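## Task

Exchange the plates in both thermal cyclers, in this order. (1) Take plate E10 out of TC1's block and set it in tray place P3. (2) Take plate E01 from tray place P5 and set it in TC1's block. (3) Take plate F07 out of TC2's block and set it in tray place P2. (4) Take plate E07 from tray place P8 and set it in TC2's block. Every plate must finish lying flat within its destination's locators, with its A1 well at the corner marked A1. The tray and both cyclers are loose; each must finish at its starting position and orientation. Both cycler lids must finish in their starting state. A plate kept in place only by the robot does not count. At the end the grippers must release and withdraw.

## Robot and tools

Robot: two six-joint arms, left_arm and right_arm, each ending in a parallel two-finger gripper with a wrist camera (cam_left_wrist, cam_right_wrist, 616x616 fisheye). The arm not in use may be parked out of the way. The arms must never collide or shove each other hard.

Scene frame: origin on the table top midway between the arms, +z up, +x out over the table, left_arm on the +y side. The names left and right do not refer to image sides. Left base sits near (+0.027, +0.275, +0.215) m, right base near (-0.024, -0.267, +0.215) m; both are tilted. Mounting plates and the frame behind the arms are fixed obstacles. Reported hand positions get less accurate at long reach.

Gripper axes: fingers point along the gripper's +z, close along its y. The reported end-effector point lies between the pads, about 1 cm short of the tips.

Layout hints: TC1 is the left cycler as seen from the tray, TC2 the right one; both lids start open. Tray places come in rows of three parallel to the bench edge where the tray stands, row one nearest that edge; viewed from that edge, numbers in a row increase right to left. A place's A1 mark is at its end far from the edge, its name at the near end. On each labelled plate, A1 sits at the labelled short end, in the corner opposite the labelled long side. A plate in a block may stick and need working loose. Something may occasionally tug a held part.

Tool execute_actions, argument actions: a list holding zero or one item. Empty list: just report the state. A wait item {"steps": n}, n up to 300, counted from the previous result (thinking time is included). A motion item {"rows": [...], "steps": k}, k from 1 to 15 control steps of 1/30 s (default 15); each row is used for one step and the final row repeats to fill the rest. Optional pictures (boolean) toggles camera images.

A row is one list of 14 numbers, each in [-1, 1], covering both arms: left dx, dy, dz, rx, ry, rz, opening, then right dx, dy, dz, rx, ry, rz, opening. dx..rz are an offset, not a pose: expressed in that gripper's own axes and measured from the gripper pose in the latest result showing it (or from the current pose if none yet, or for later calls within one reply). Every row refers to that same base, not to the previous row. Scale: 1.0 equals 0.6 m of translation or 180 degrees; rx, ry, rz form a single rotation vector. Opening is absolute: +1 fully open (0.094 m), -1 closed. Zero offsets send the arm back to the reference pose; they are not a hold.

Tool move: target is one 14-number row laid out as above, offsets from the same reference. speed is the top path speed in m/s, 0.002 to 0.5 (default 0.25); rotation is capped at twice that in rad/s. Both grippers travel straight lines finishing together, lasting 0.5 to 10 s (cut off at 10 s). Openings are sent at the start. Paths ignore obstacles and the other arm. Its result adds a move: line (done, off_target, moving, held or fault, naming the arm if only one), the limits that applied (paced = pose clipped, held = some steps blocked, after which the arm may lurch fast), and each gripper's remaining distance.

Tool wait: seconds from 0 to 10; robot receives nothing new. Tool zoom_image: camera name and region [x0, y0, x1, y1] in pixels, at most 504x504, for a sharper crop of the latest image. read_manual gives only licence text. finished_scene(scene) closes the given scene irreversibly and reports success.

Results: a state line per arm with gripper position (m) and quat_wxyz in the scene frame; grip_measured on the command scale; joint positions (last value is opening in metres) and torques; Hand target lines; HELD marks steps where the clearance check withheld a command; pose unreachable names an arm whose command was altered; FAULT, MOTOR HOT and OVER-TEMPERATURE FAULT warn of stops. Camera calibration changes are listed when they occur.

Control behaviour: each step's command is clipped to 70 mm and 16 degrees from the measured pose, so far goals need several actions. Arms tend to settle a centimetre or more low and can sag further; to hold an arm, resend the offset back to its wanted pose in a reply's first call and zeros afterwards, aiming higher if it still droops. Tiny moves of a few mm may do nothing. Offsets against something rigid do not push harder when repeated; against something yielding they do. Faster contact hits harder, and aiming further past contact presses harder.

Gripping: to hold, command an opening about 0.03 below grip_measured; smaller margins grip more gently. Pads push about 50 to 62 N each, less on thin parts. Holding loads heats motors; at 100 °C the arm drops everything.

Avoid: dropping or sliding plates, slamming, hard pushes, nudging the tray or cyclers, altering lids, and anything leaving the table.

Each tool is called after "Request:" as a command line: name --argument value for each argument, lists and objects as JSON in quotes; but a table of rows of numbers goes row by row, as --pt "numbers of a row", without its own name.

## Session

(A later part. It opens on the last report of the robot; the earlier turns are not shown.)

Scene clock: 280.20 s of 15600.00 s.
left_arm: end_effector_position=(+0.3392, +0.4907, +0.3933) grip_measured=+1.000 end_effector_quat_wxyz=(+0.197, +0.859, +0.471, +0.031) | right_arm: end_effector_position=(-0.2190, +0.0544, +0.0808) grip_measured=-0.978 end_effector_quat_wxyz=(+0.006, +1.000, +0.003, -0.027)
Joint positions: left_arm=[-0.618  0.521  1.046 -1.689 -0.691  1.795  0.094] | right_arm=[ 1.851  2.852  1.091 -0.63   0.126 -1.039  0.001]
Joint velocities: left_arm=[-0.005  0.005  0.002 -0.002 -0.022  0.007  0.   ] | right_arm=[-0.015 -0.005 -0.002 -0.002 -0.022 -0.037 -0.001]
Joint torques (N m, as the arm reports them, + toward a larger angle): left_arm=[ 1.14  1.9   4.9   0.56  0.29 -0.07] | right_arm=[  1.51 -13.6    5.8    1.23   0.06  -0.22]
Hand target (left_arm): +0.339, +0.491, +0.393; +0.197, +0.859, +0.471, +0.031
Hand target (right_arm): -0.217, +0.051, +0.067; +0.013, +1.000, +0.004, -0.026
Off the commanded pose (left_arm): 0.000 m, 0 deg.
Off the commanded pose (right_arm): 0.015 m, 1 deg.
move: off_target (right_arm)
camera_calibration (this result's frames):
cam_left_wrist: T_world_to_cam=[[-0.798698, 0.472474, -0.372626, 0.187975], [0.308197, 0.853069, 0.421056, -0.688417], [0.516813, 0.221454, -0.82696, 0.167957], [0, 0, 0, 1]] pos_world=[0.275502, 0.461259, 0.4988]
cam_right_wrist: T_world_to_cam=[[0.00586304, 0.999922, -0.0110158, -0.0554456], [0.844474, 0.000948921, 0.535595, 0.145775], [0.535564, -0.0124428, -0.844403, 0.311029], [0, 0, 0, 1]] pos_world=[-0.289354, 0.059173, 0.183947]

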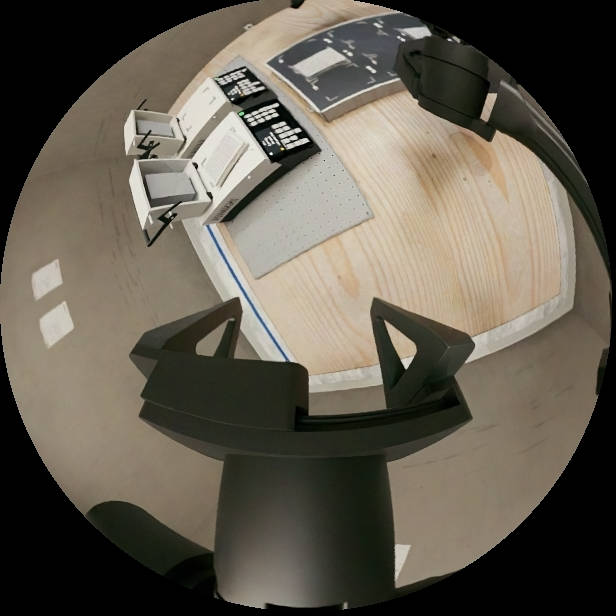

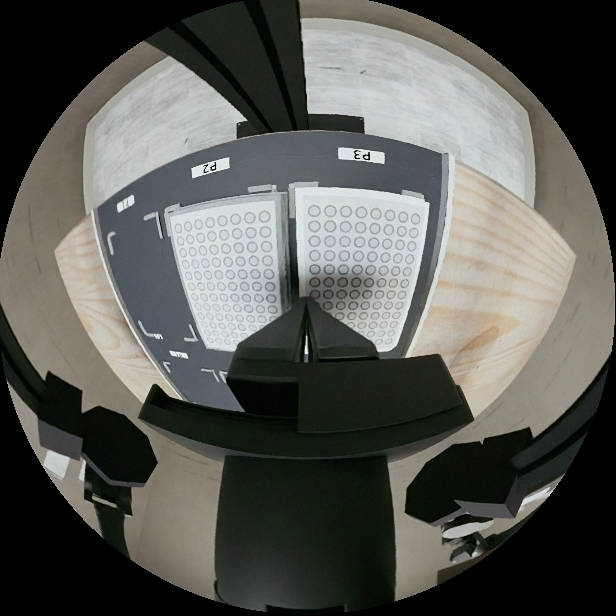

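Request:
move --target '[0,0,0,0,0,0,1,-0.02,0.03,0.01,0,0,0,-1]' --speed 0.03

Scene clock: 281.70 s of 15600.00 s.
left_arm: end_effector_position=(+0.3392, +0.4907, +0.3933) grip_measured=+1.000 end_effector_quat_wxyz=(+0.197, +0.859, +0.471, +0.031) | right_arm: end_effector_position=(-0.2315, +0.0425, +0.0805) grip_measured=-0.978 end_effector_quat_wxyz=(+0.005, +0.999, +0.004, -0.032)
Joint positions: left_arm=[-0.618  0.521  1.046 -1.689 -0.691  1.795  0.094] | right_arm=[ 1.907  2.851  1.076 -0.615  0.077 -1.002  0.001]
Joint velocities: left_arm=[-0.005 -0.015 -0.002 -0.012  0.007  0.007  0.   ] | right_arm=[-0.015  0.005 -0.002  0.002  0.037  0.007  0.   ]
Joint torques (N m, as the arm reports them, + toward a larger angle): left_arm=[ 0.93  2.44  4.84  0.67  0.26 -0.04] | right_arm=[  2.44 -15.67   4.91   0.96  -0.15  -0.05]
Hand target (left_arm): +0.339, +0.491, +0.393; +0.197, +0.859, +0.471, +0.031
Hand target (right_arm): -0.231, +0.036, +0.075; +0.006, +1.000, +0.003, -0.027
Off the commanded pose (left_arm): 0.000 m, 0 deg.
Off the commanded pose (right_arm): 0.008 m, 1 deg.
move: done
camera_calibration (this result's frames):
cam_left_wrist: T_world_to_cam=[[-0.798698, 0.472474, -0.372626, 0.187975], [0.308197, 0.853069, 0.421056, -0.688417], [0.516813, 0.221454, -0.82696, 0.167957], [0, 0, 0, 1]] pos_world=[0.275502, 0.461259, 0.4988]
cam_right_wrist: T_world_to_cam=[[0.00532521, 0.999928, -0.0107095, -0.0435894], [0.849249, 0.00113216, 0.527991, 0.158194], [0.527965, -0.0119067, -0.849182, 0.315987], [0, 0, 0, 1]] pos_world=[-0.300944, 0.0471695, 0.184339]

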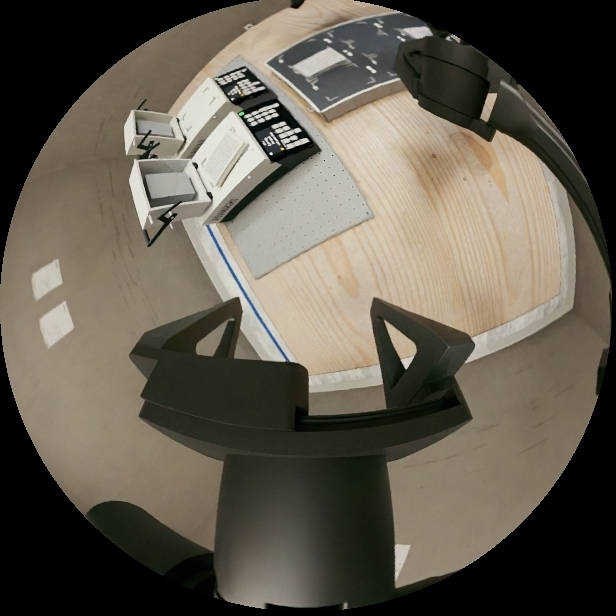

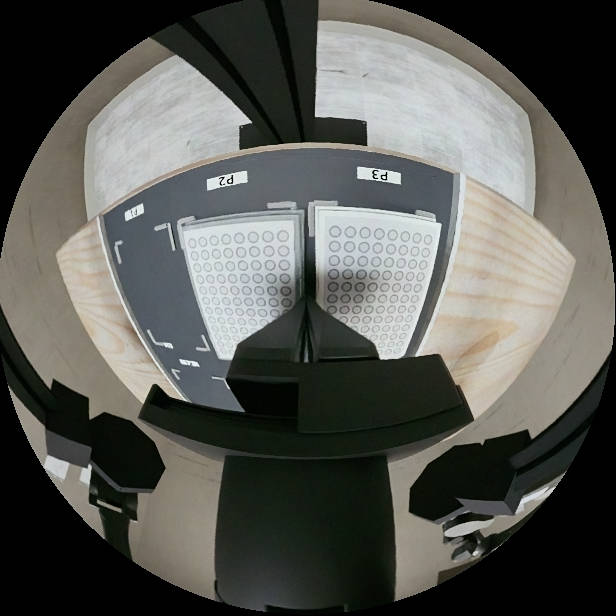

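Moving. More.

Request:
move --target '[0,0,0,0,0,0,1,-0.01,0.022,0.01,0,0,0,-1]' --speed 0.03

Request:
move --target '[0,0,0,0,0,0,1,0,0.03,-0.12,0,0,0,-1]' --speed 0.06

Scene clock: 283.40 s of 15600.00 s.
left_arm: end_effector_position=(+0.3392, +0.4907, +0.3933) grip_measured=+1.000 end_effector_quat_wxyz=(+0.197, +0.859, +0.471, +0.031) | right_arm: end_effector_position=(-0.2382, +0.0348, +0.0791) grip_measured=-0.978 end_effector_quat_wxyz=(+0.006, +0.999, +0.004, -0.036)
Joint positions: left_arm=[-0.618  0.521  1.046 -1.689 -0.691  1.795  0.094] | right_arm=[ 1.938  2.851  1.065 -0.601  0.048 -0.982  0.001]
Joint velocities: left_arm=[-0.005  0.015 -0.012  0.012  0.007  0.037  0.   ] | right_arm=[-0.005 -0.015  0.007 -0.017  0.037 -0.095 -0.002]
Joint torques (N m, as the arm reports them, + toward a larger angle): left_arm=[ 0.73  2.08  5.    0.66  0.3  -0.03] | right_arm=[  2.07 -16.09   4.79   0.93  -0.16  -0.07]
Hand target (left_arm): +0.339, +0.491, +0.393; +0.197, +0.859, +0.471, +0.031
Hand target (right_arm): -0.238, +0.029, +0.075; +0.005, +0.999, +0.004, -0.032
Off the commanded pose (left_arm): 0.000 m, 0 deg.
Off the commanded pose (right_arm): 0.007 m, 0 deg.
move: done
camera_calibration (this result's frames):
cam_left_wrist: T_world_to_cam=[[-0.798698, 0.472474, -0.372626, 0.187975], [0.308197, 0.853069, 0.421056, -0.688417], [0.516813, 0.221454, -0.82696, 0.167957], [0, 0, 0, 1]] pos_world=[0.275502, 0.461259, 0.4988]
cam_right_wrist: T_world_to_cam=[[0.00460005, 0.999927, -0.0111553, -0.0360929], [0.853392, 0.00188935, 0.521266, 0.166119], [0.521249, -0.0119177, -0.853321, 0.316942], [0, 0, 0, 1]] pos_world=[-0.306804, 0.0395536, 0.183458]

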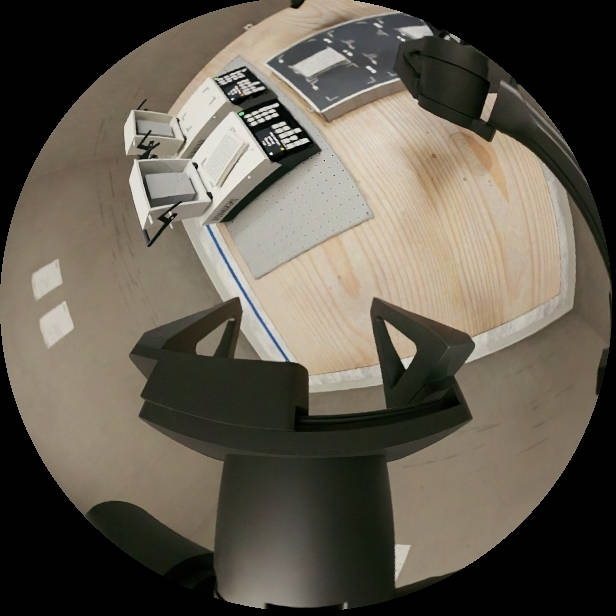

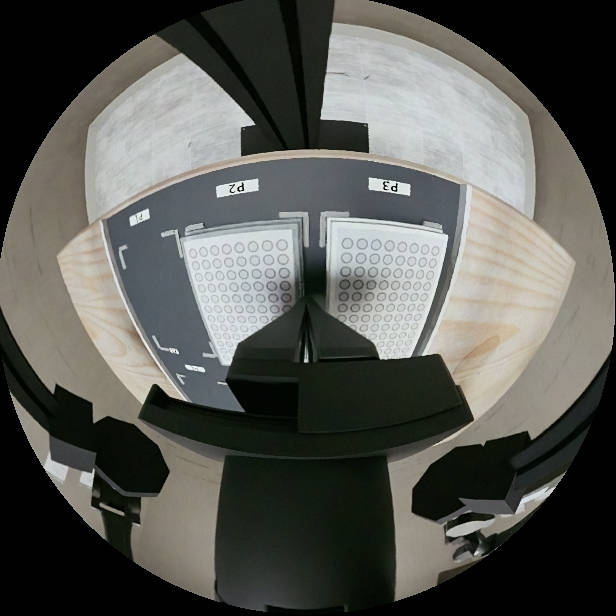

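Scene clock: 284.97 s of 15600.00 s.
left_arm: end_effector_position=(+0.3392, +0.4907, +0.3933) grip_measured=+1.000 end_effector_quat_wxyz=(+0.197, +0.859, +0.471, +0.031) | right_arm: end_effector_position=(-0.2355, +0.0268, +0.1523) grip_measured=-0.978 end_effector_quat_wxyz=(+0.001, +0.999, +0.003, -0.044)
Joint positions: left_arm=[-0.618  0.521  1.046 -1.689 -0.691  1.795  0.094] | right_arm=[ 1.967  2.678  1.049 -0.742  0.019 -0.96   0.001]
Joint velocities: left_arm=[ 0.015 -0.015 -0.012  0.012 -0.066 -0.037  0.   ] | right_arm=[-0.024 -0.005  0.002  0.012  0.037 -0.066  0.001]
Joint torques (N m, as the arm reports them, + toward a larger angle): left_arm=[ 0.81  2.09  4.92  0.6   0.29 -0.05] | right_arm=[  2.14 -15.13   5.7   -0.05  -0.15  -0.02]
Hand target (left_arm): +0.339, +0.491, +0.393; +0.197, +0.859, +0.471, +0.031
Hand target (right_arm): -0.233, +0.018, +0.152; +0.005, +0.999, +0.004, -0.036
Off the commanded pose (left_arm): 0.000 m, 0 deg.
Off the commanded pose (right_arm): 0.010 m, 1 deg.
move: done
camera_calibration (this result's frames):
cam_left_wrist: T_world_to_cam=[[-0.798698, 0.472474, -0.372626, 0.187975], [0.308197, 0.853069, 0.421056, -0.688417], [0.516813, 0.221454, -0.82696, 0.167957], [0, 0, 0, 1]] pos_world=[0.275502, 0.461259, 0.4988]
cam_right_wrist: T_world_to_cam=[[0.00700191, 0.999974, -0.00180061, -0.0281284], [0.861661, -0.00511966, 0.507459, 0.12997], [0.507436, -0.00510469, -0.861674, 0.375725], [0, 0, 0, 1]] pos_world=[-0.30245, 0.0307111, 0.257747]

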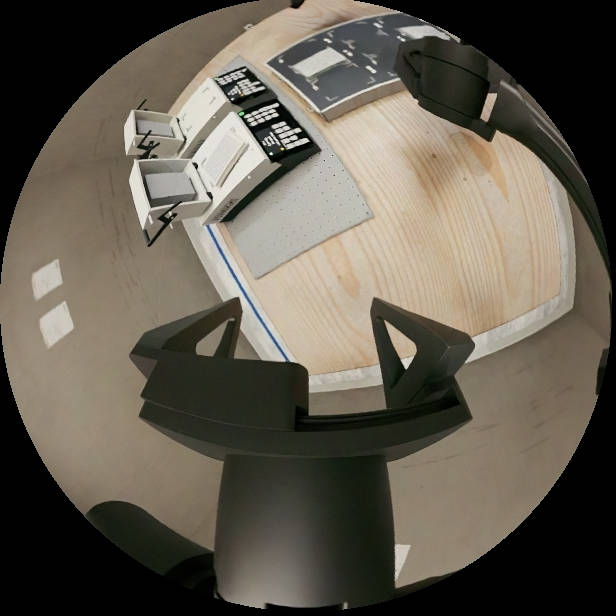

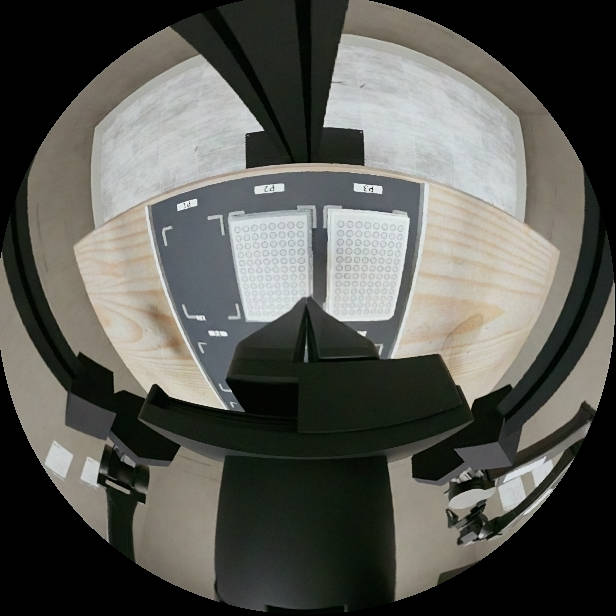

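Request:
move --target '[0,0,0,0,0,0,1,0.667,0.05,0.0,0,0.02,0,1]' --speed 0.25

Scene clock: 288.13 s of 15600.00 s.
left_arm: end_effector_position=(+0.3392, +0.4907, +0.3933) grip_measured=+1.000 end_effector_quat_wxyz=(+0.197, +0.859, +0.471, +0.031) | right_arm: end_effector_position=(+0.1583, -0.0137, +0.1184) grip_measured=+1.000 end_effector_quat_wxyz=(+0.007, +1.000, +0.011, -0.013)
Joint positions: left_arm=[-0.618  0.521  1.046 -1.689 -0.691  1.795  0.094] | right_arm=[ 0.853  2.066  0.738 -0.635  0.773 -1.956  0.094]
Joint velocities: left_arm=[ 0.005 -0.005  0.002 -0.007  0.022  0.022  0.   ] | right_arm=[-0.005  0.005  0.007 -0.012  0.022  0.037  0.   ]
Joint torques (N m, as the arm reports them, + toward a larger angle): left_arm=[ 0.65  2.14  5.01  0.6   0.26 -0.03] | right_arm=[ 7.44 -8.14  4.92  0.62 -0.09 -0.25]
Hand target (left_arm): +0.339, +0.491, +0.393; +0.197, +0.859, +0.471, +0.031
Hand target (right_arm): +0.166, -0.007, +0.118; +0.000, +1.000, +0.003, -0.013
Off the commanded pose (left_arm): 0.000 m, 0 deg.
Off the commanded pose (right_arm): 0.014 m, 1 deg.
move: off_target (right_arm)
camera_calibration (this result's frames):
cam_left_wrist: T_world_to_cam=[[-0.798698, 0.472474, -0.372626, 0.187975], [0.308197, 0.853069, 0.421056, -0.688417], [0.516813, 0.221454, -0.82696, 0.167957], [0, 0, 0, 1]] pos_world=[0.275502, 0.461259, 0.4988]
cam_right_wrist: T_world_to_cam=[[-0.010374, 0.999863, -0.0128738, 0.0136349], [0.828164, 0.0158063, 0.560263, -0.193092], [0.56039, -0.00484942, -0.828215, 0.134158], [0, 0, 0, 1]] pos_world=[0.0848724, -0.00993038, 0.219469]

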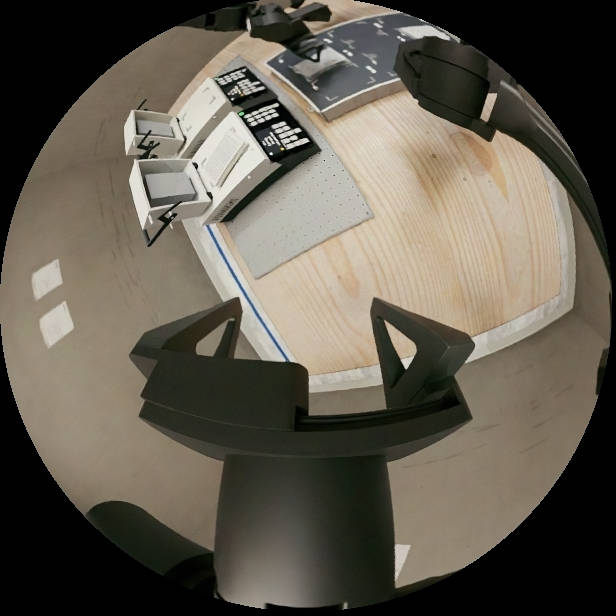

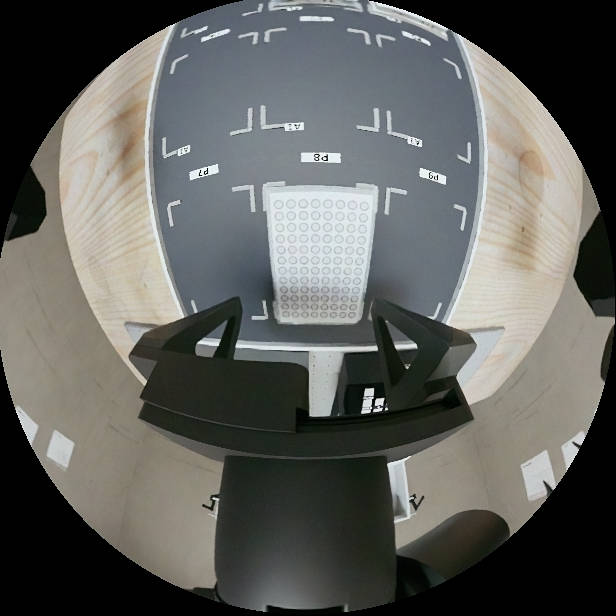

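Request:
move --target '[0,0,0,0,0,0,1,0.01,-0.03,0.05,0,0,0,1]' --speed 0.06

Request:
move --target '[0,0,0,0,0,0,1,0,0,0.045,0,0,0,1]' --speed 0.05

Scene clock: 289.90 s of 15600.00 s.
left_arm: end_effector_position=(+0.3392, +0.4907, +0.3933) grip_measured=+1.000 end_effector_quat_wxyz=(+0.197, +0.859, +0.471, +0.031) | right_arm: end_effector_position=(+0.1543, -0.0039, +0.0931) grip_measured=+1.000 end_effector_quat_wxyz=(+0.008, +1.000, +0.023, -0.011)
Joint positions: left_arm=[-0.618  0.521  1.046 -1.689 -0.691  1.795  0.094] | right_arm=[ 0.816  2.141  0.747 -0.536  0.792 -2.027  0.094]
Joint velocities: left_arm=[-0.005 -0.005 -0.012  0.002  0.007 -0.007  0.   ] | right_arm=[-0.024  0.005 -0.002 -0.007 -0.022  0.007  0.   ]
Joint torques (N m, as the arm reports them, + toward a larger angle): left_arm=[ 1.04  2.2   4.89  0.63  0.27 -0.04] | right_arm=[ 7.29 -8.31  5.22  0.61  0.07 -0.27]
Hand target (left_arm): +0.339, +0.491, +0.393; +0.197, +0.859, +0.471, +0.031
Hand target (right_arm): +0.163, +0.004, +0.088; +0.007, +1.000, +0.012, -0.013
Off the commanded pose (left_arm): 0.000 m, 0 deg.
Off the commanded pose (right_arm): 0.013 m, 1 deg.
move: off_target (right_arm)
camera_calibration (this result's frames):
cam_left_wrist: T_world_to_cam=[[-0.798698, 0.472474, -0.372626, 0.187975], [0.308197, 0.853069, 0.421056, -0.688417], [0.516813, 0.221454, -0.82696, 0.167957], [0, 0, 0, 1]] pos_world=[0.275502, 0.461259, 0.4988]
cam_right_wrist: T_world_to_cam=[[-0.0336254, 0.999308, -0.015885, 0.00735938], [0.825614, 0.0367309, 0.563038, -0.175481], [0.563232, 0.00581753, -0.826278, 0.11489], [0, 0, 0, 1]] pos_world=[0.0804178, -0.00157707, 0.19385]

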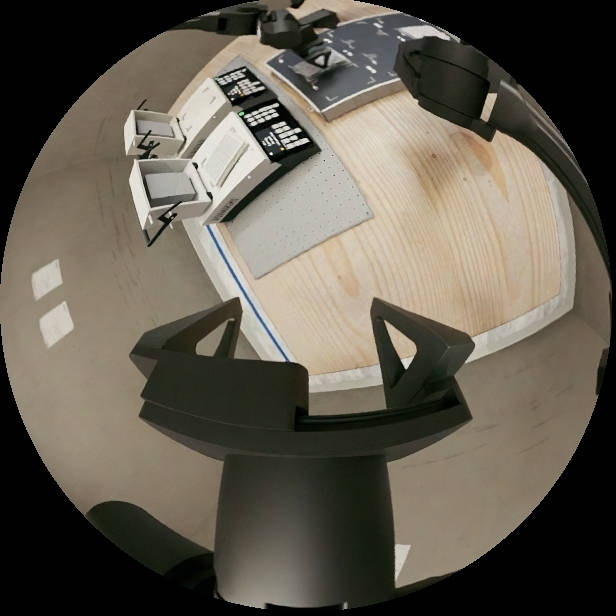

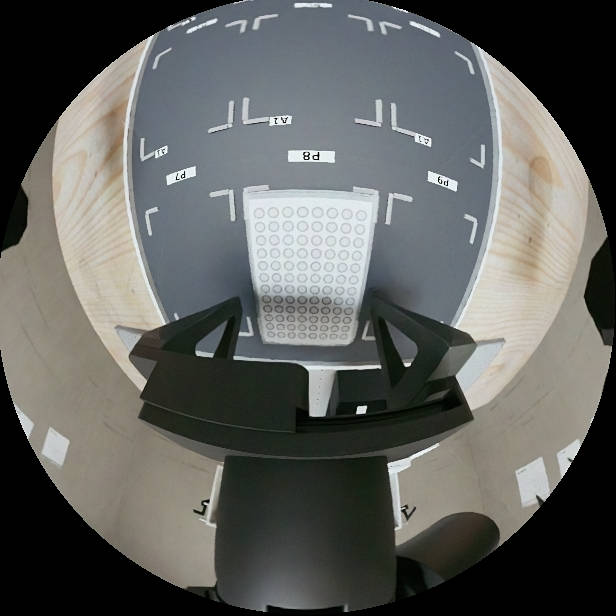

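Scene clock: 290.67 s of 15600.00 s.
left_arm: end_effector_position=(+0.3392, +0.4907, +0.3933) grip_measured=+1.000 end_effector_quat_wxyz=(+0.197, +0.859, +0.471, +0.031) | right_arm: end_effector_position=(+0.1587, +0.0045, +0.0814) grip_measured=+1.000 end_effector_quat_wxyz=(-0.003, +1.000, +0.019, -0.001)
Joint positions: left_arm=[-0.618  0.521  1.046 -1.689 -0.691  1.795  0.094] | right_arm=[ 0.792  2.165  0.746 -0.446  0.807 -2.081  0.094]
Joint velocities: left_arm=[ 0.005  0.005 -0.002 -0.032 -0.051 -0.051  0.   ] | right_arm=[-0.005 -0.005 -0.002 -0.002 -0.051  0.037  0.   ]
Joint torques (N m, as the arm reports them, + toward a larger angle): left_arm=[ 1.21  2.41  4.87  0.51  0.27 -0.04] | right_arm=[ 6.24 -7.76  1.76  1.5   0.15 -0.4 ]
Hand target (left_arm): +0.339, +0.491, +0.393; +0.197, +0.859, +0.471, +0.031
Hand target (right_arm): +0.153, -0.005, +0.067; +0.008, +1.000, +0.023, -0.011
Off the commanded pose (left_arm): 0.000 m, 0 deg.
Off the commanded pose (right_arm): 0.018 m, 2 deg.
move: off_target (right_arm)
camera_calibration (this result's frames):
cam_left_wrist: T_world_to_cam=[[-0.798698, 0.472474, -0.372626, 0.187975], [0.308197, 0.853069, 0.421056, -0.688417], [0.516813, 0.221454, -0.82696, 0.167957], [0, 0, 0, 1]] pos_world=[0.275502, 0.461259, 0.4988]
cam_right_wrist: T_world_to_cam=[[-0.0253227, 0.99966, 0.00627823, -0.00426279], [0.814816, 0.0170011, 0.57947, -0.17237], [0.579166, 0.0197894, -0.814969, 0.0992152], [0, 0, 0, 1]] pos_world=[0.0828795, 0.0052284, 0.180767]

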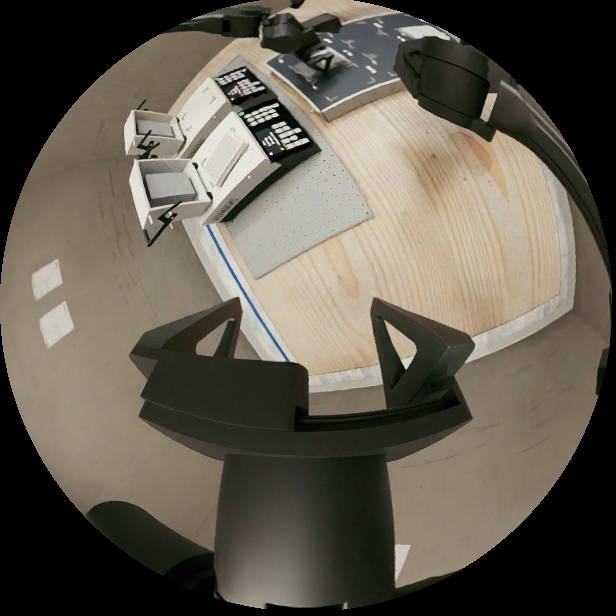

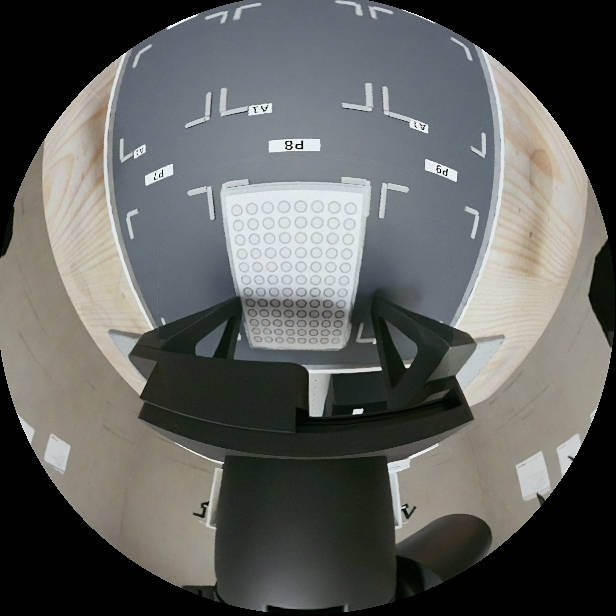

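Request:
move --target '[0,0,0,0,0,0,1,0,0.028,-0.012,0,-0.05,0,1]' --speed 0.05

Request:
move --target '[0,0,0,0,0,0,1,0.004,0.008,0.04,0,0,0,1]' --speed 0.05

Scene clock: 293.30 s of 15600.00 s.
left_arm: end_effector_position=(+0.3392, +0.4907, +0.3933) grip_measured=+1.000 end_effector_quat_wxyz=(+0.197, +0.859, +0.471, +0.031) | right_arm: end_effector_position=(+0.1518, -0.0104, +0.0910) grip_measured=+1.000 end_effector_quat_wxyz=(-0.004, +0.997, +0.030, -0.072)
Joint positions: left_arm=[-0.618  0.521  1.046 -1.689 -0.691  1.795  0.094] | right_arm=[ 0.763  2.102  0.746 -0.57   0.69  -2.08   0.094]
Joint velocities: left_arm=[-0.015 -0.005  0.002  0.002 -0.022  0.051  0.   ] | right_arm=[-0.015 -0.005  0.007 -0.002 -0.066  0.007  0.   ]
Joint torques (N m, as the arm reports them, + toward a larger angle): left_arm=[ 0.88  2.21  4.82  0.63  0.27 -0.04] | right_arm=[ 6.98 -9.95  3.5  -0.48 -0.23 -0.16]
Hand target (left_arm): +0.339, +0.491, +0.393; +0.197, +0.859, +0.471, +0.031
Hand target (right_arm): +0.159, -0.013, +0.089; -0.003, +0.997, +0.019, -0.079
Off the commanded pose (left_arm): 0.000 m, 0 deg.
Off the commanded pose (right_arm): 0.008 m, 2 deg.
move: done
camera_calibration (this result's frames):
cam_left_wrist: T_world_to_cam=[[-0.798698, 0.472474, -0.372626, 0.187975], [0.308197, 0.853069, 0.421056, -0.688417], [0.516813, 0.221454, -0.82696, 0.167957], [0, 0, 0, 1]] pos_world=[0.275502, 0.461259, 0.4988]
cam_right_wrist: T_world_to_cam=[[-0.0454897, 0.998893, 0.0119734, 0.012965], [0.888049, 0.034947, 0.458419, -0.172034], [0.457493, 0.0314863, -0.888656, 0.136643], [0, 0, 0, 1]] pos_world=[0.0908512, -0.011241, 0.200137]

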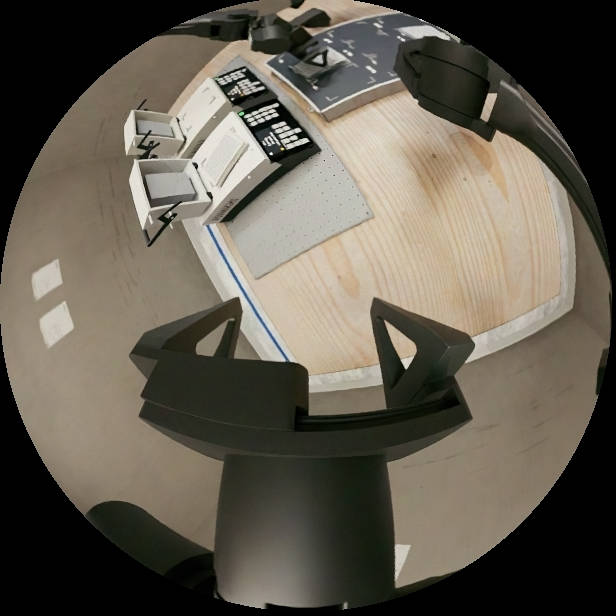

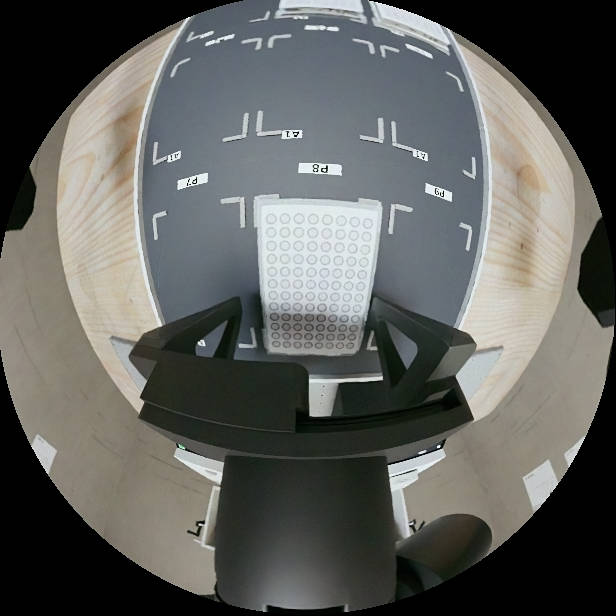

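Scene clock: 294.13 s of 15600.00 s.
left_arm: end_effector_position=(+0.3392, +0.4907, +0.3933) grip_measured=+1.000 end_effector_quat_wxyz=(+0.197, +0.859, +0.471, +0.031) | right_arm: end_effector_position=(+0.1538, -0.0078, +0.0764) grip_measured=+1.000 end_effector_quat_wxyz=(-0.003, +0.998, +0.021, -0.065)
Joint positions: left_arm=[-0.618  0.521  1.046 -1.689 -0.691  1.795  0.094] | right_arm=[ 0.735  2.134  0.746 -0.509  0.713 -2.102  0.094]
Joint velocities: left_arm=[ 0.005 -0.005 -0.007 -0.002  0.022  0.022  0.   ] | right_arm=[-0.005 -0.005  0.002 -0.022  0.066  0.007  0.   ]
Joint torques (N m, as the arm reports them, + toward a larger angle): left_arm=[ 0.88  2.36  4.9   0.66  0.27 -0.01] | right_arm=[ 7.25 -8.22  1.64  0.47  0.02 -0.21]
Hand target (left_arm): +0.339, +0.491, +0.393; +0.197, +0.859, +0.471, +0.031
Hand target (right_arm): +0.150, -0.015, +0.068; +0.006, +0.997, +0.021, -0.072
Off the commanded pose (left_arm): 0.000 m, 0 deg.
Off the commanded pose (right_arm): 0.012 m, 1 deg.
joint sent to its limit (right arm) — the command would take joint 6 (wrist roll) past its lower limit, so that joint was sent only as far as its limit.
move: off_target (right_arm)
camera_calibration (this result's frames):
cam_left_wrist: T_world_to_cam=[[-0.798698, 0.472474, -0.372626, 0.187975], [0.308197, 0.853069, 0.421056, -0.688417], [0.516813, 0.221454, -0.82696, 0.167957], [0, 0, 0, 1]] pos_world=[0.275502, 0.461259, 0.4988]
cam_right_wrist: T_world_to_cam=[[-0.0290621, 0.999548, 0.00773513, 0.00841859], [0.881614, 0.0219847, 0.471458, -0.167242], [0.471075, 0.020521, -0.881854, 0.120011], [0, 0, 0, 1]] pos_world=[0.0911534, -0.00720076, 0.184615]

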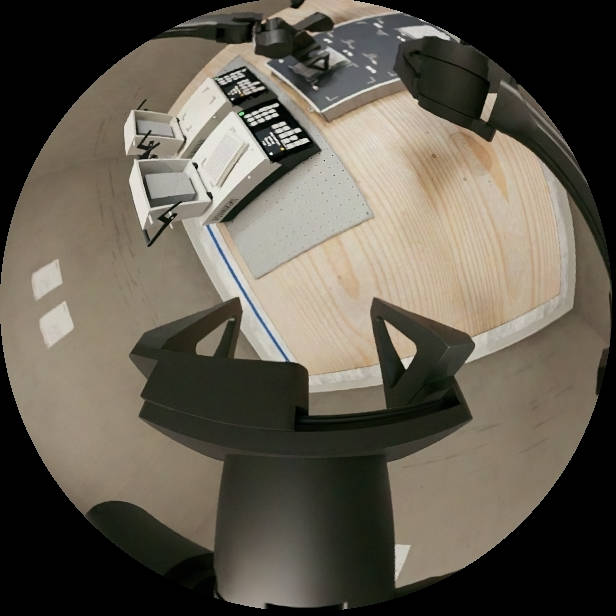

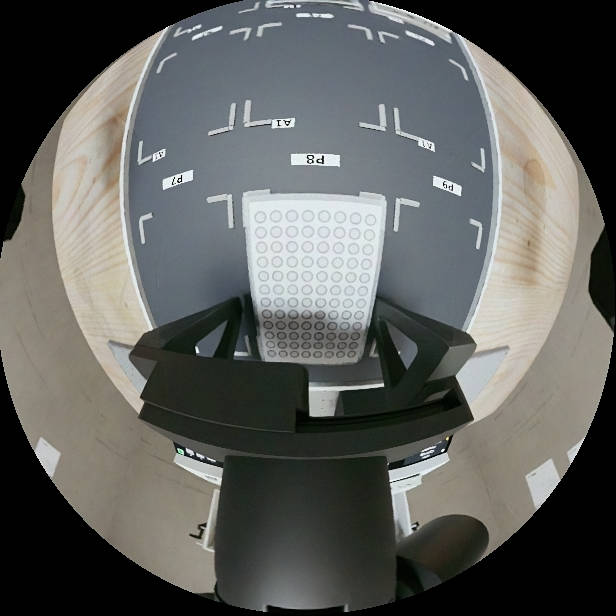

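Request:
move --target '[0,0,0,0,0,0,1,0.003,-0.004,0.028,0,0,0.01,1]' --speed 0.04

Request:
move --target '[0,0,0,0,0,0,1,0,0,0,0,0,0,0.5]'

Request:
move --target '[0,0,0,0,0,0,1,-0.04,0,-0.33,0,0,0,0.5]' --speed 0.12

Scene clock: 295.97 s of 15600.00 s.
left_arm: end_effector_position=(+0.3392, +0.4907, +0.3933) grip_measured=+1.000 end_effector_quat_wxyz=(+0.197, +0.859, +0.471, +0.031) | right_arm: end_effector_position=(+0.1528, -0.0021, +0.0686) grip_measured=+1.000 end_effector_quat_wxyz=(-0.008, +0.998, +0.009, -0.058)
Joint positions: left_arm=[-0.618  0.521  1.046 -1.689 -0.691  1.795  0.094] | right_arm=[ 0.727  2.159  0.746 -0.457  0.721 -2.103  0.094]
Joint velocities: left_arm=[-0.015 -0.005 -0.027 -0.017 -0.007 -0.022  0.   ] | right_arm=[ 0.005 -0.005  0.002 -0.012  0.037 -0.066  0.   ]
Joint torques (N m, as the arm reports them, + toward a larger angle): left_arm=[ 0.44  2.51  4.9   0.62  0.26 -0.05] | right_arm=[ 7.22 -8.24  2.57  0.56  0.02 -0.22]
Hand target (left_arm): +0.339, +0.491, +0.393; +0.197, +0.859, +0.471, +0.031
Hand target (right_arm): +0.153, -0.005, +0.060; -0.001, +0.998, +0.005, -0.064
Off the commanded pose (left_arm): 0.000 m, 0 deg.
Off the commanded pose (right_arm): 0.010 m, 1 deg.
joint sent to its limit (right arm) — the command would take joint 6 (wrist roll) past its lower limit, so that joint was sent only as far as its limit.
move: done
camera_calibration (this result's frames):
cam_left_wrist: T_world_to_cam=[[-0.798698, 0.472474, -0.372626, 0.187975], [0.308197, 0.853069, 0.421056, -0.688417], [0.516813, 0.221454, -0.82696, 0.167957], [0, 0, 0, 1]] pos_world=[0.275502, 0.461259, 0.4988]
cam_right_wrist: T_world_to_cam=[[-0.00503586, 0.999865, 0.0156298, -0.00141419], [0.875991, -0.00312761, 0.482318, -0.162816], [0.482302, 0.0161205, -0.875857, 0.111289], [0, 0, 0, 1]] pos_world=[0.088943, -0.000889255, 0.176024]

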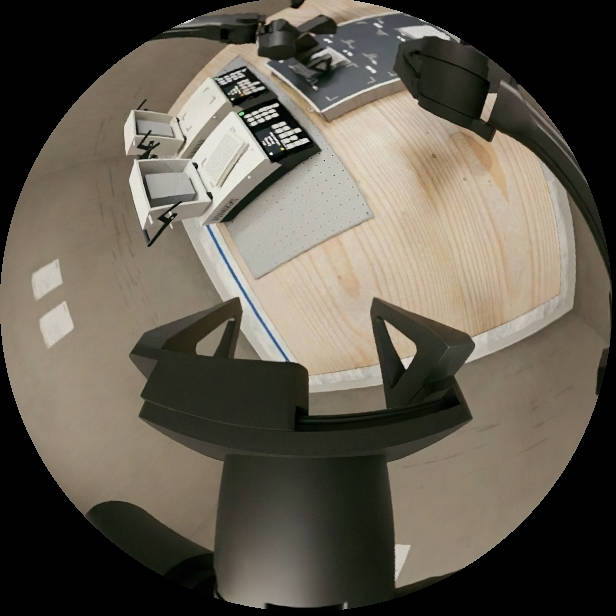

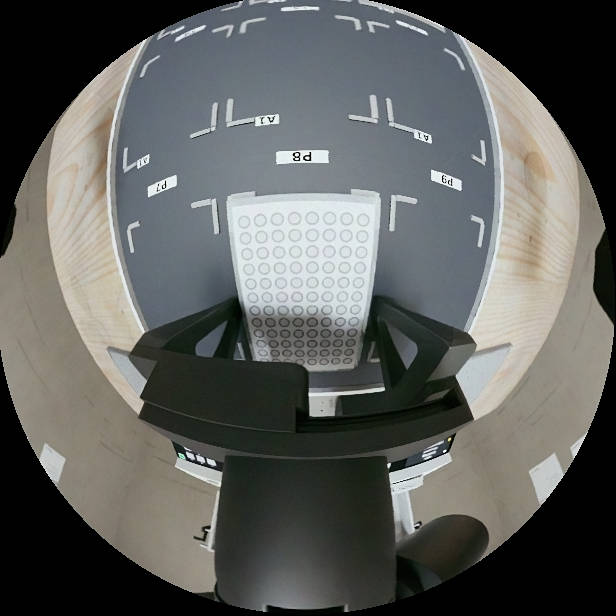

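Scene clock: 296.47 s of 15600.00 s.
left_arm: end_effector_position=(+0.3392, +0.4907, +0.3933) grip_measured=+1.000 end_effector_quat_wxyz=(+0.197, +0.859, +0.471, +0.031) | right_arm: end_effector_position=(+0.1531, -0.0022, +0.0686) grip_measured=+0.763 end_effector_quat_wxyz=(-0.007, +0.998, +0.009, -0.058)
Joint positions: left_arm=[-0.618  0.521  1.046 -1.689 -0.691  1.795  0.094] | right_arm=[ 0.727  2.159  0.746 -0.457  0.723 -2.103  0.083]
Joint velocities: left_arm=[-0.005 -0.005 -0.007  0.012 -0.037  0.022  0.   ] | right_arm=[-0.005 -0.005  0.007  0.002 -0.007 -0.037 -0.   ]
Joint torques (N m, as the arm reports them, + toward a larger angle): left_arm=[ 0.9   2.26  5.03  0.62  0.29 -0.01] | right_arm=[ 9.13 -9.11  2.4   0.   -0.13 -0.13]
Hand target (left_arm): +0.339, +0.491, +0.393; +0.197, +0.859, +0.471, +0.031
Hand target (right_arm): +0.153, -0.002, +0.069; -0.008, +0.998, +0.009, -0.058
Off the commanded pose (left_arm): 0.000 m, 0 deg.
Off the commanded pose (right_arm): 0.000 m, 0 deg.
move: done
camera_calibration (this result's frames):
cam_left_wrist: T_world_to_cam=[[-0.798698, 0.472474, -0.372626, 0.187975], [0.308197, 0.853069, 0.421056, -0.688417], [0.516813, 0.221454, -0.82696, 0.167957], [0, 0, 0, 1]] pos_world=[0.275502, 0.461259, 0.4988]
cam_right_wrist: T_world_to_cam=[[-0.00512438, 0.999876, 0.0148783, -0.00121898], [0.875349, -0.00270814, 0.483485, -0.162982], [0.483465, 0.0155012, -0.875226, 0.110934], [0, 0, 0, 1]] pos_world=[0.089027, -0.00094216, 0.17591]

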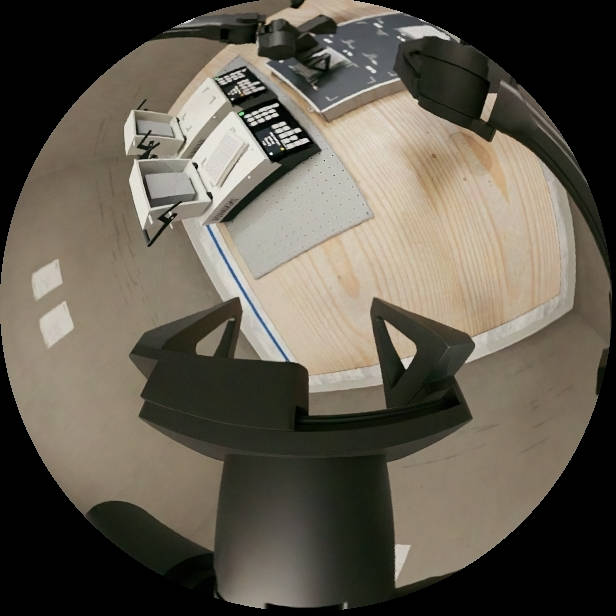

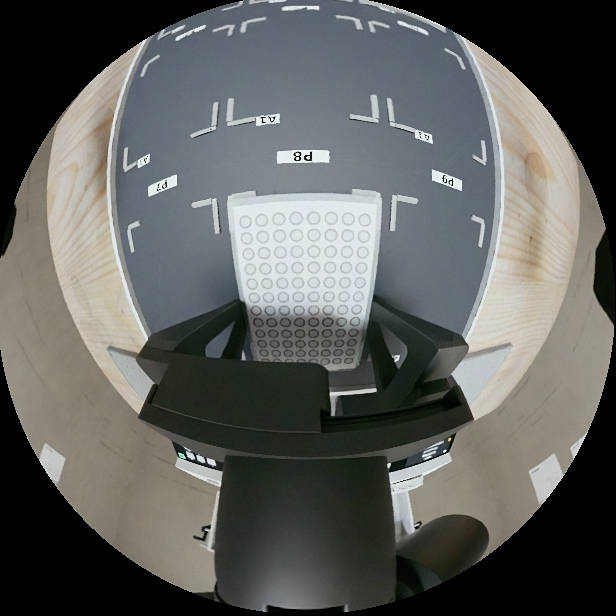

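Scene clock: 298.53 s of 15600.00 s.
left_arm: end_effector_position=(+0.3392, +0.4907, +0.3933) grip_measured=+1.000 end_effector_quat_wxyz=(+0.197, +0.859, +0.471, +0.031) | right_arm: end_effector_position=(+0.1432, -0.0205, +0.2531) grip_measured=+0.763 end_effector_quat_wxyz=(+0.012, +0.998, +0.021, -0.062)
Joint positions: left_arm=[-0.618  0.521  1.046 -1.689 -0.691  1.795  0.094] | right_arm=[ 1.108  1.895  0.884 -1.17   0.555 -1.666  0.083]
Joint velocities: left_arm=[ 0.005 -0.005 -0.002  0.022  0.007  0.037  0.   ] | right_arm=[-0.015 -0.015  0.002 -0.022 -0.051 -0.037 -0.002]
Joint torques (N m, as the arm reports them, + toward a larger angle): left_arm=[ 1.43  2.41  4.93  0.58  0.27 -0.01] | right_arm=[ 8.96 -8.16  9.94 -0.42 -0.19 -0.09]
Hand target (left_arm): +0.339, +0.491, +0.393; +0.197, +0.859, +0.471, +0.031
Hand target (right_arm): +0.151, -0.006, +0.270; -0.007, +0.998, +0.010, -0.058
Off the commanded pose (left_arm): 0.000 m, 0 deg.
Off the commanded pose (right_arm): 0.023 m, 3 deg.
move: off_target (right_arm)
camera_calibration (this result's frames):
cam_left_wrist: T_world_to_cam=[[-0.798698, 0.472474, -0.372626, 0.187975], [0.308197, 0.853069, 0.421056, -0.688417], [0.516813, 0.221454, -0.82696, 0.167957], [0, 0, 0, 1]] pos_world=[0.275502, 0.461259, 0.4988]
cam_right_wrist: T_world_to_cam=[[-0.0309259, 0.999281, -0.0219339, 0.0272899], [0.879052, 0.0376364, 0.475238, -0.241266], [0.475721, -0.00458391, -0.879584, 0.279301], [0, 0, 0, 1]] pos_world=[0.0800598, -0.0169096, 0.360926]

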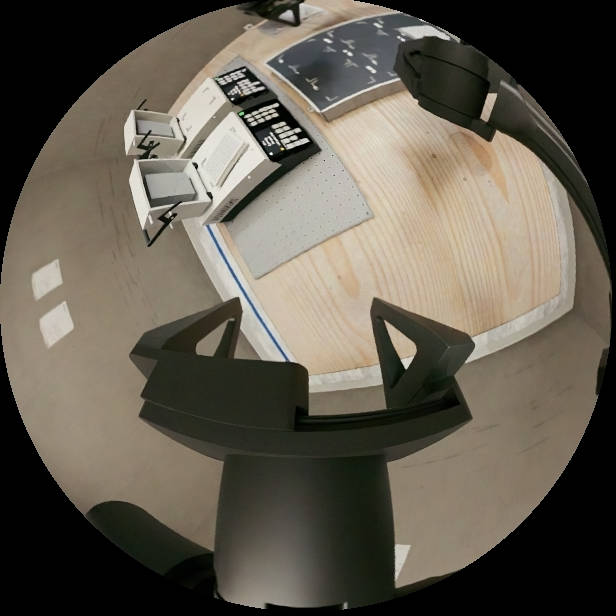

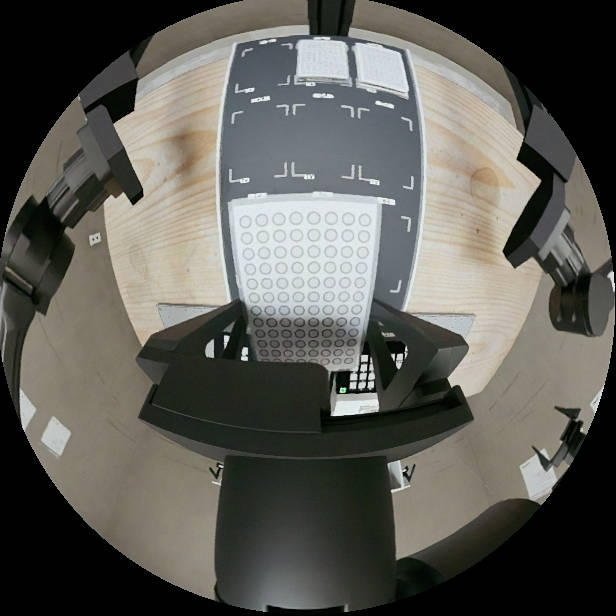

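Request:
move --target '[0,0,0,0,0,0,1,0.2,0.08,0,0.06,0,0.496,0.5]' --speed 0.3

Request:
move --target '[0,0,0,0,0,0,1,0,0,0,0.06,0,0.496,0.5]' --speed 0.3

Scene clock: 302.57 s of 15600.00 s.
left_arm: end_effector_position=(+0.3392, +0.4907, +0.3933) grip_measured=+1.000 end_effector_quat_wxyz=(+0.197, +0.859, +0.471, +0.031) | right_arm: end_effector_position=(+0.2619, -0.0608, +0.2460) grip_measured=+0.763 end_effector_quat_wxyz=(-0.037, +0.733, -0.678, -0.036)
Joint positions: left_arm=[-0.618  0.521  1.046 -1.689 -0.691  1.795  0.094] | right_arm=[ 0.874  1.628  0.842 -1.034  0.742 -0.525  0.083]
Joint velocities: left_arm=[-0.005  0.015 -0.022  0.017 -0.11  -0.037  0.   ] | right_arm=[ 0.005 -0.005 -0.002 -0.017 -0.125  0.066 -0.001]
Joint torques (N m, as the arm reports them, + toward a larger angle): left_arm=[ 0.82  2.37  4.93  0.57  0.3  -0.02] | right_arm=[ 6.2  -7.42  5.57  1.    0.08 -0.04]
Hand target (left_arm): +0.339, +0.491, +0.393; +0.197, +0.859, +0.471, +0.031
Hand target (right_arm): +0.265, -0.066, +0.240; -0.033, +0.722, -0.690, -0.036
Off the commanded pose (left_arm): 0.000 m, 0 deg.
Off the commanded pose (right_arm): 0.008 m, 2 deg.
move: done
camera_calibration (this result's frames):
cam_left_wrist: T_world_to_cam=[[-0.798698, 0.472474, -0.372626, 0.187975], [0.308197, 0.853069, 0.421056, -0.688417], [0.516813, 0.221454, -0.82696, 0.167957], [0, 0, 0, 1]] pos_world=[0.275502, 0.461259, 0.4988]
cam_right_wrist: T_world_to_cam=[[0.997851, 0.0652796, 0.00556927, -0.261953], [0.0540047, -0.867668, 0.494202, -0.184325], [0.0370935, -0.492839, -0.86933, 0.299007], [0, 0, 0, 1]] pos_world=[0.260254, 0.00452971, 0.352488]

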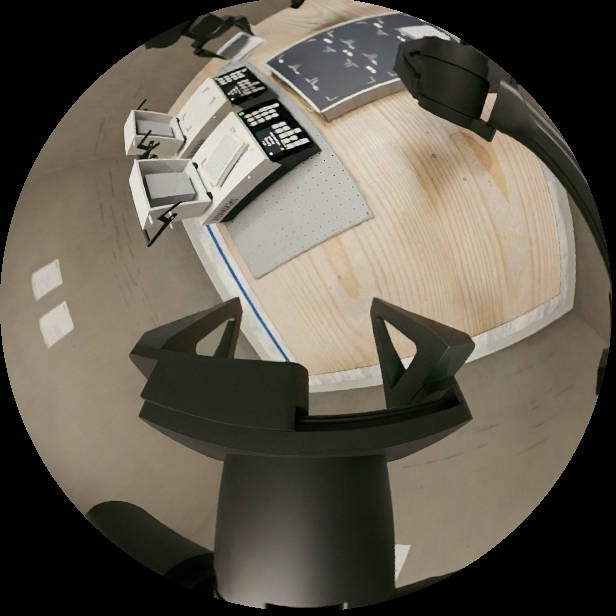

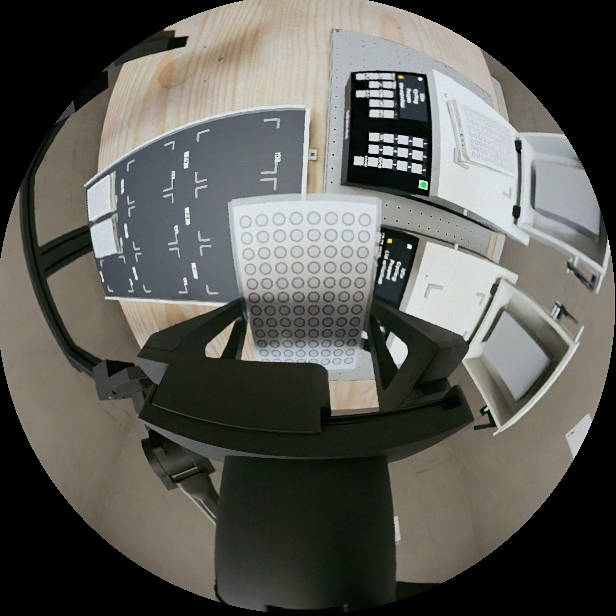

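Scene clock: 305.83 s of 15600.00 s.
left_arm: end_effector_position=(+0.3392, +0.4907, +0.3933) grip_measured=+1.000 end_effector_quat_wxyz=(+0.197, +0.859, +0.471, +0.031) | right_arm: end_effector_position=(+0.2587, -0.0707, +0.2362) grip_measured=+0.764 end_effector_quat_wxyz=(+0.054, -0.040, +0.998, -0.013)
Joint positions: left_arm=[-0.618  0.521  1.046 -1.689 -0.691  1.795  0.094] | right_arm=[ 0.904  1.697  0.833 -1.094  0.883  1.158  0.083]
Joint velocities: left_arm=[-0.005 -0.005 -0.002  0.007 -0.037 -0.022  0.   ] | right_arm=[ 0.005  0.005  0.002  0.007 -0.007  0.007 -0.001]
Joint torques (N m, as the arm reports them, + toward a larger angle): left_arm=[ 0.83  2.24  4.92  0.65  0.25 -0.03] | right_arm=[ 9.52 -6.11  8.14 -0.36  0.31 -0.03]
Hand target (left_arm): +0.339, +0.491, +0.393; +0.197, +0.859, +0.471, +0.031
Hand target (right_arm): +0.262, -0.061, +0.246; +0.062, -0.040, +0.997, -0.007
Off the commanded pose (left_arm): 0.000 m, 0 deg.
Off the commanded pose (right_arm): 0.014 m, 1 deg.
move: off_target (right_arm)
camera_calibration (this result's frames):
cam_left_wrist: T_world_to_cam=[[-0.798698, 0.472474, -0.372626, 0.187975], [0.308197, 0.853069, 0.421056, -0.688417], [0.516813, 0.221454, -0.82696, 0.167957], [0, 0, 0, 1]] pos_world=[0.275502, 0.461259, 0.4988]
cam_right_wrist: T_world_to_cam=[[0.0655776, -0.997397, 0.0299714, -0.09778], [-0.87032, -0.0424785, 0.490652, 0.110391], [-0.488102, -0.0582604, -0.87084, 0.452734], [0, 0, 0, 1]] pos_world=[0.323468, -0.0664598, 0.343026]

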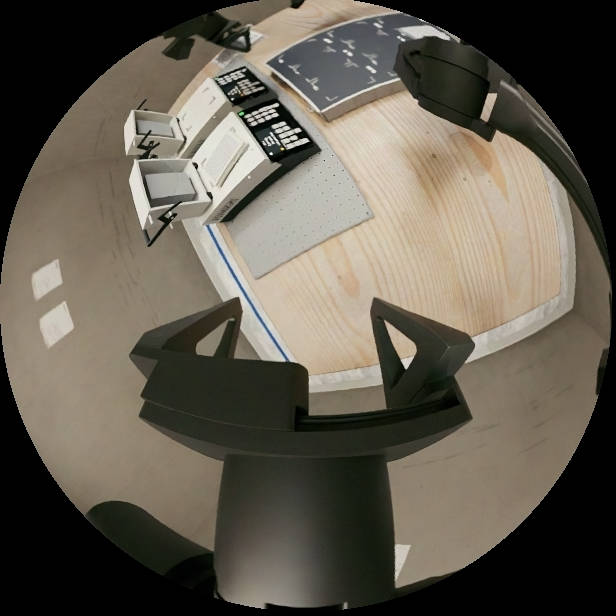

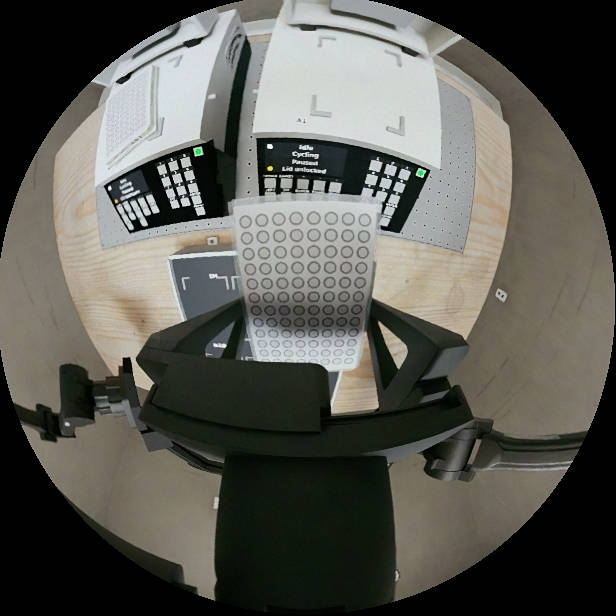

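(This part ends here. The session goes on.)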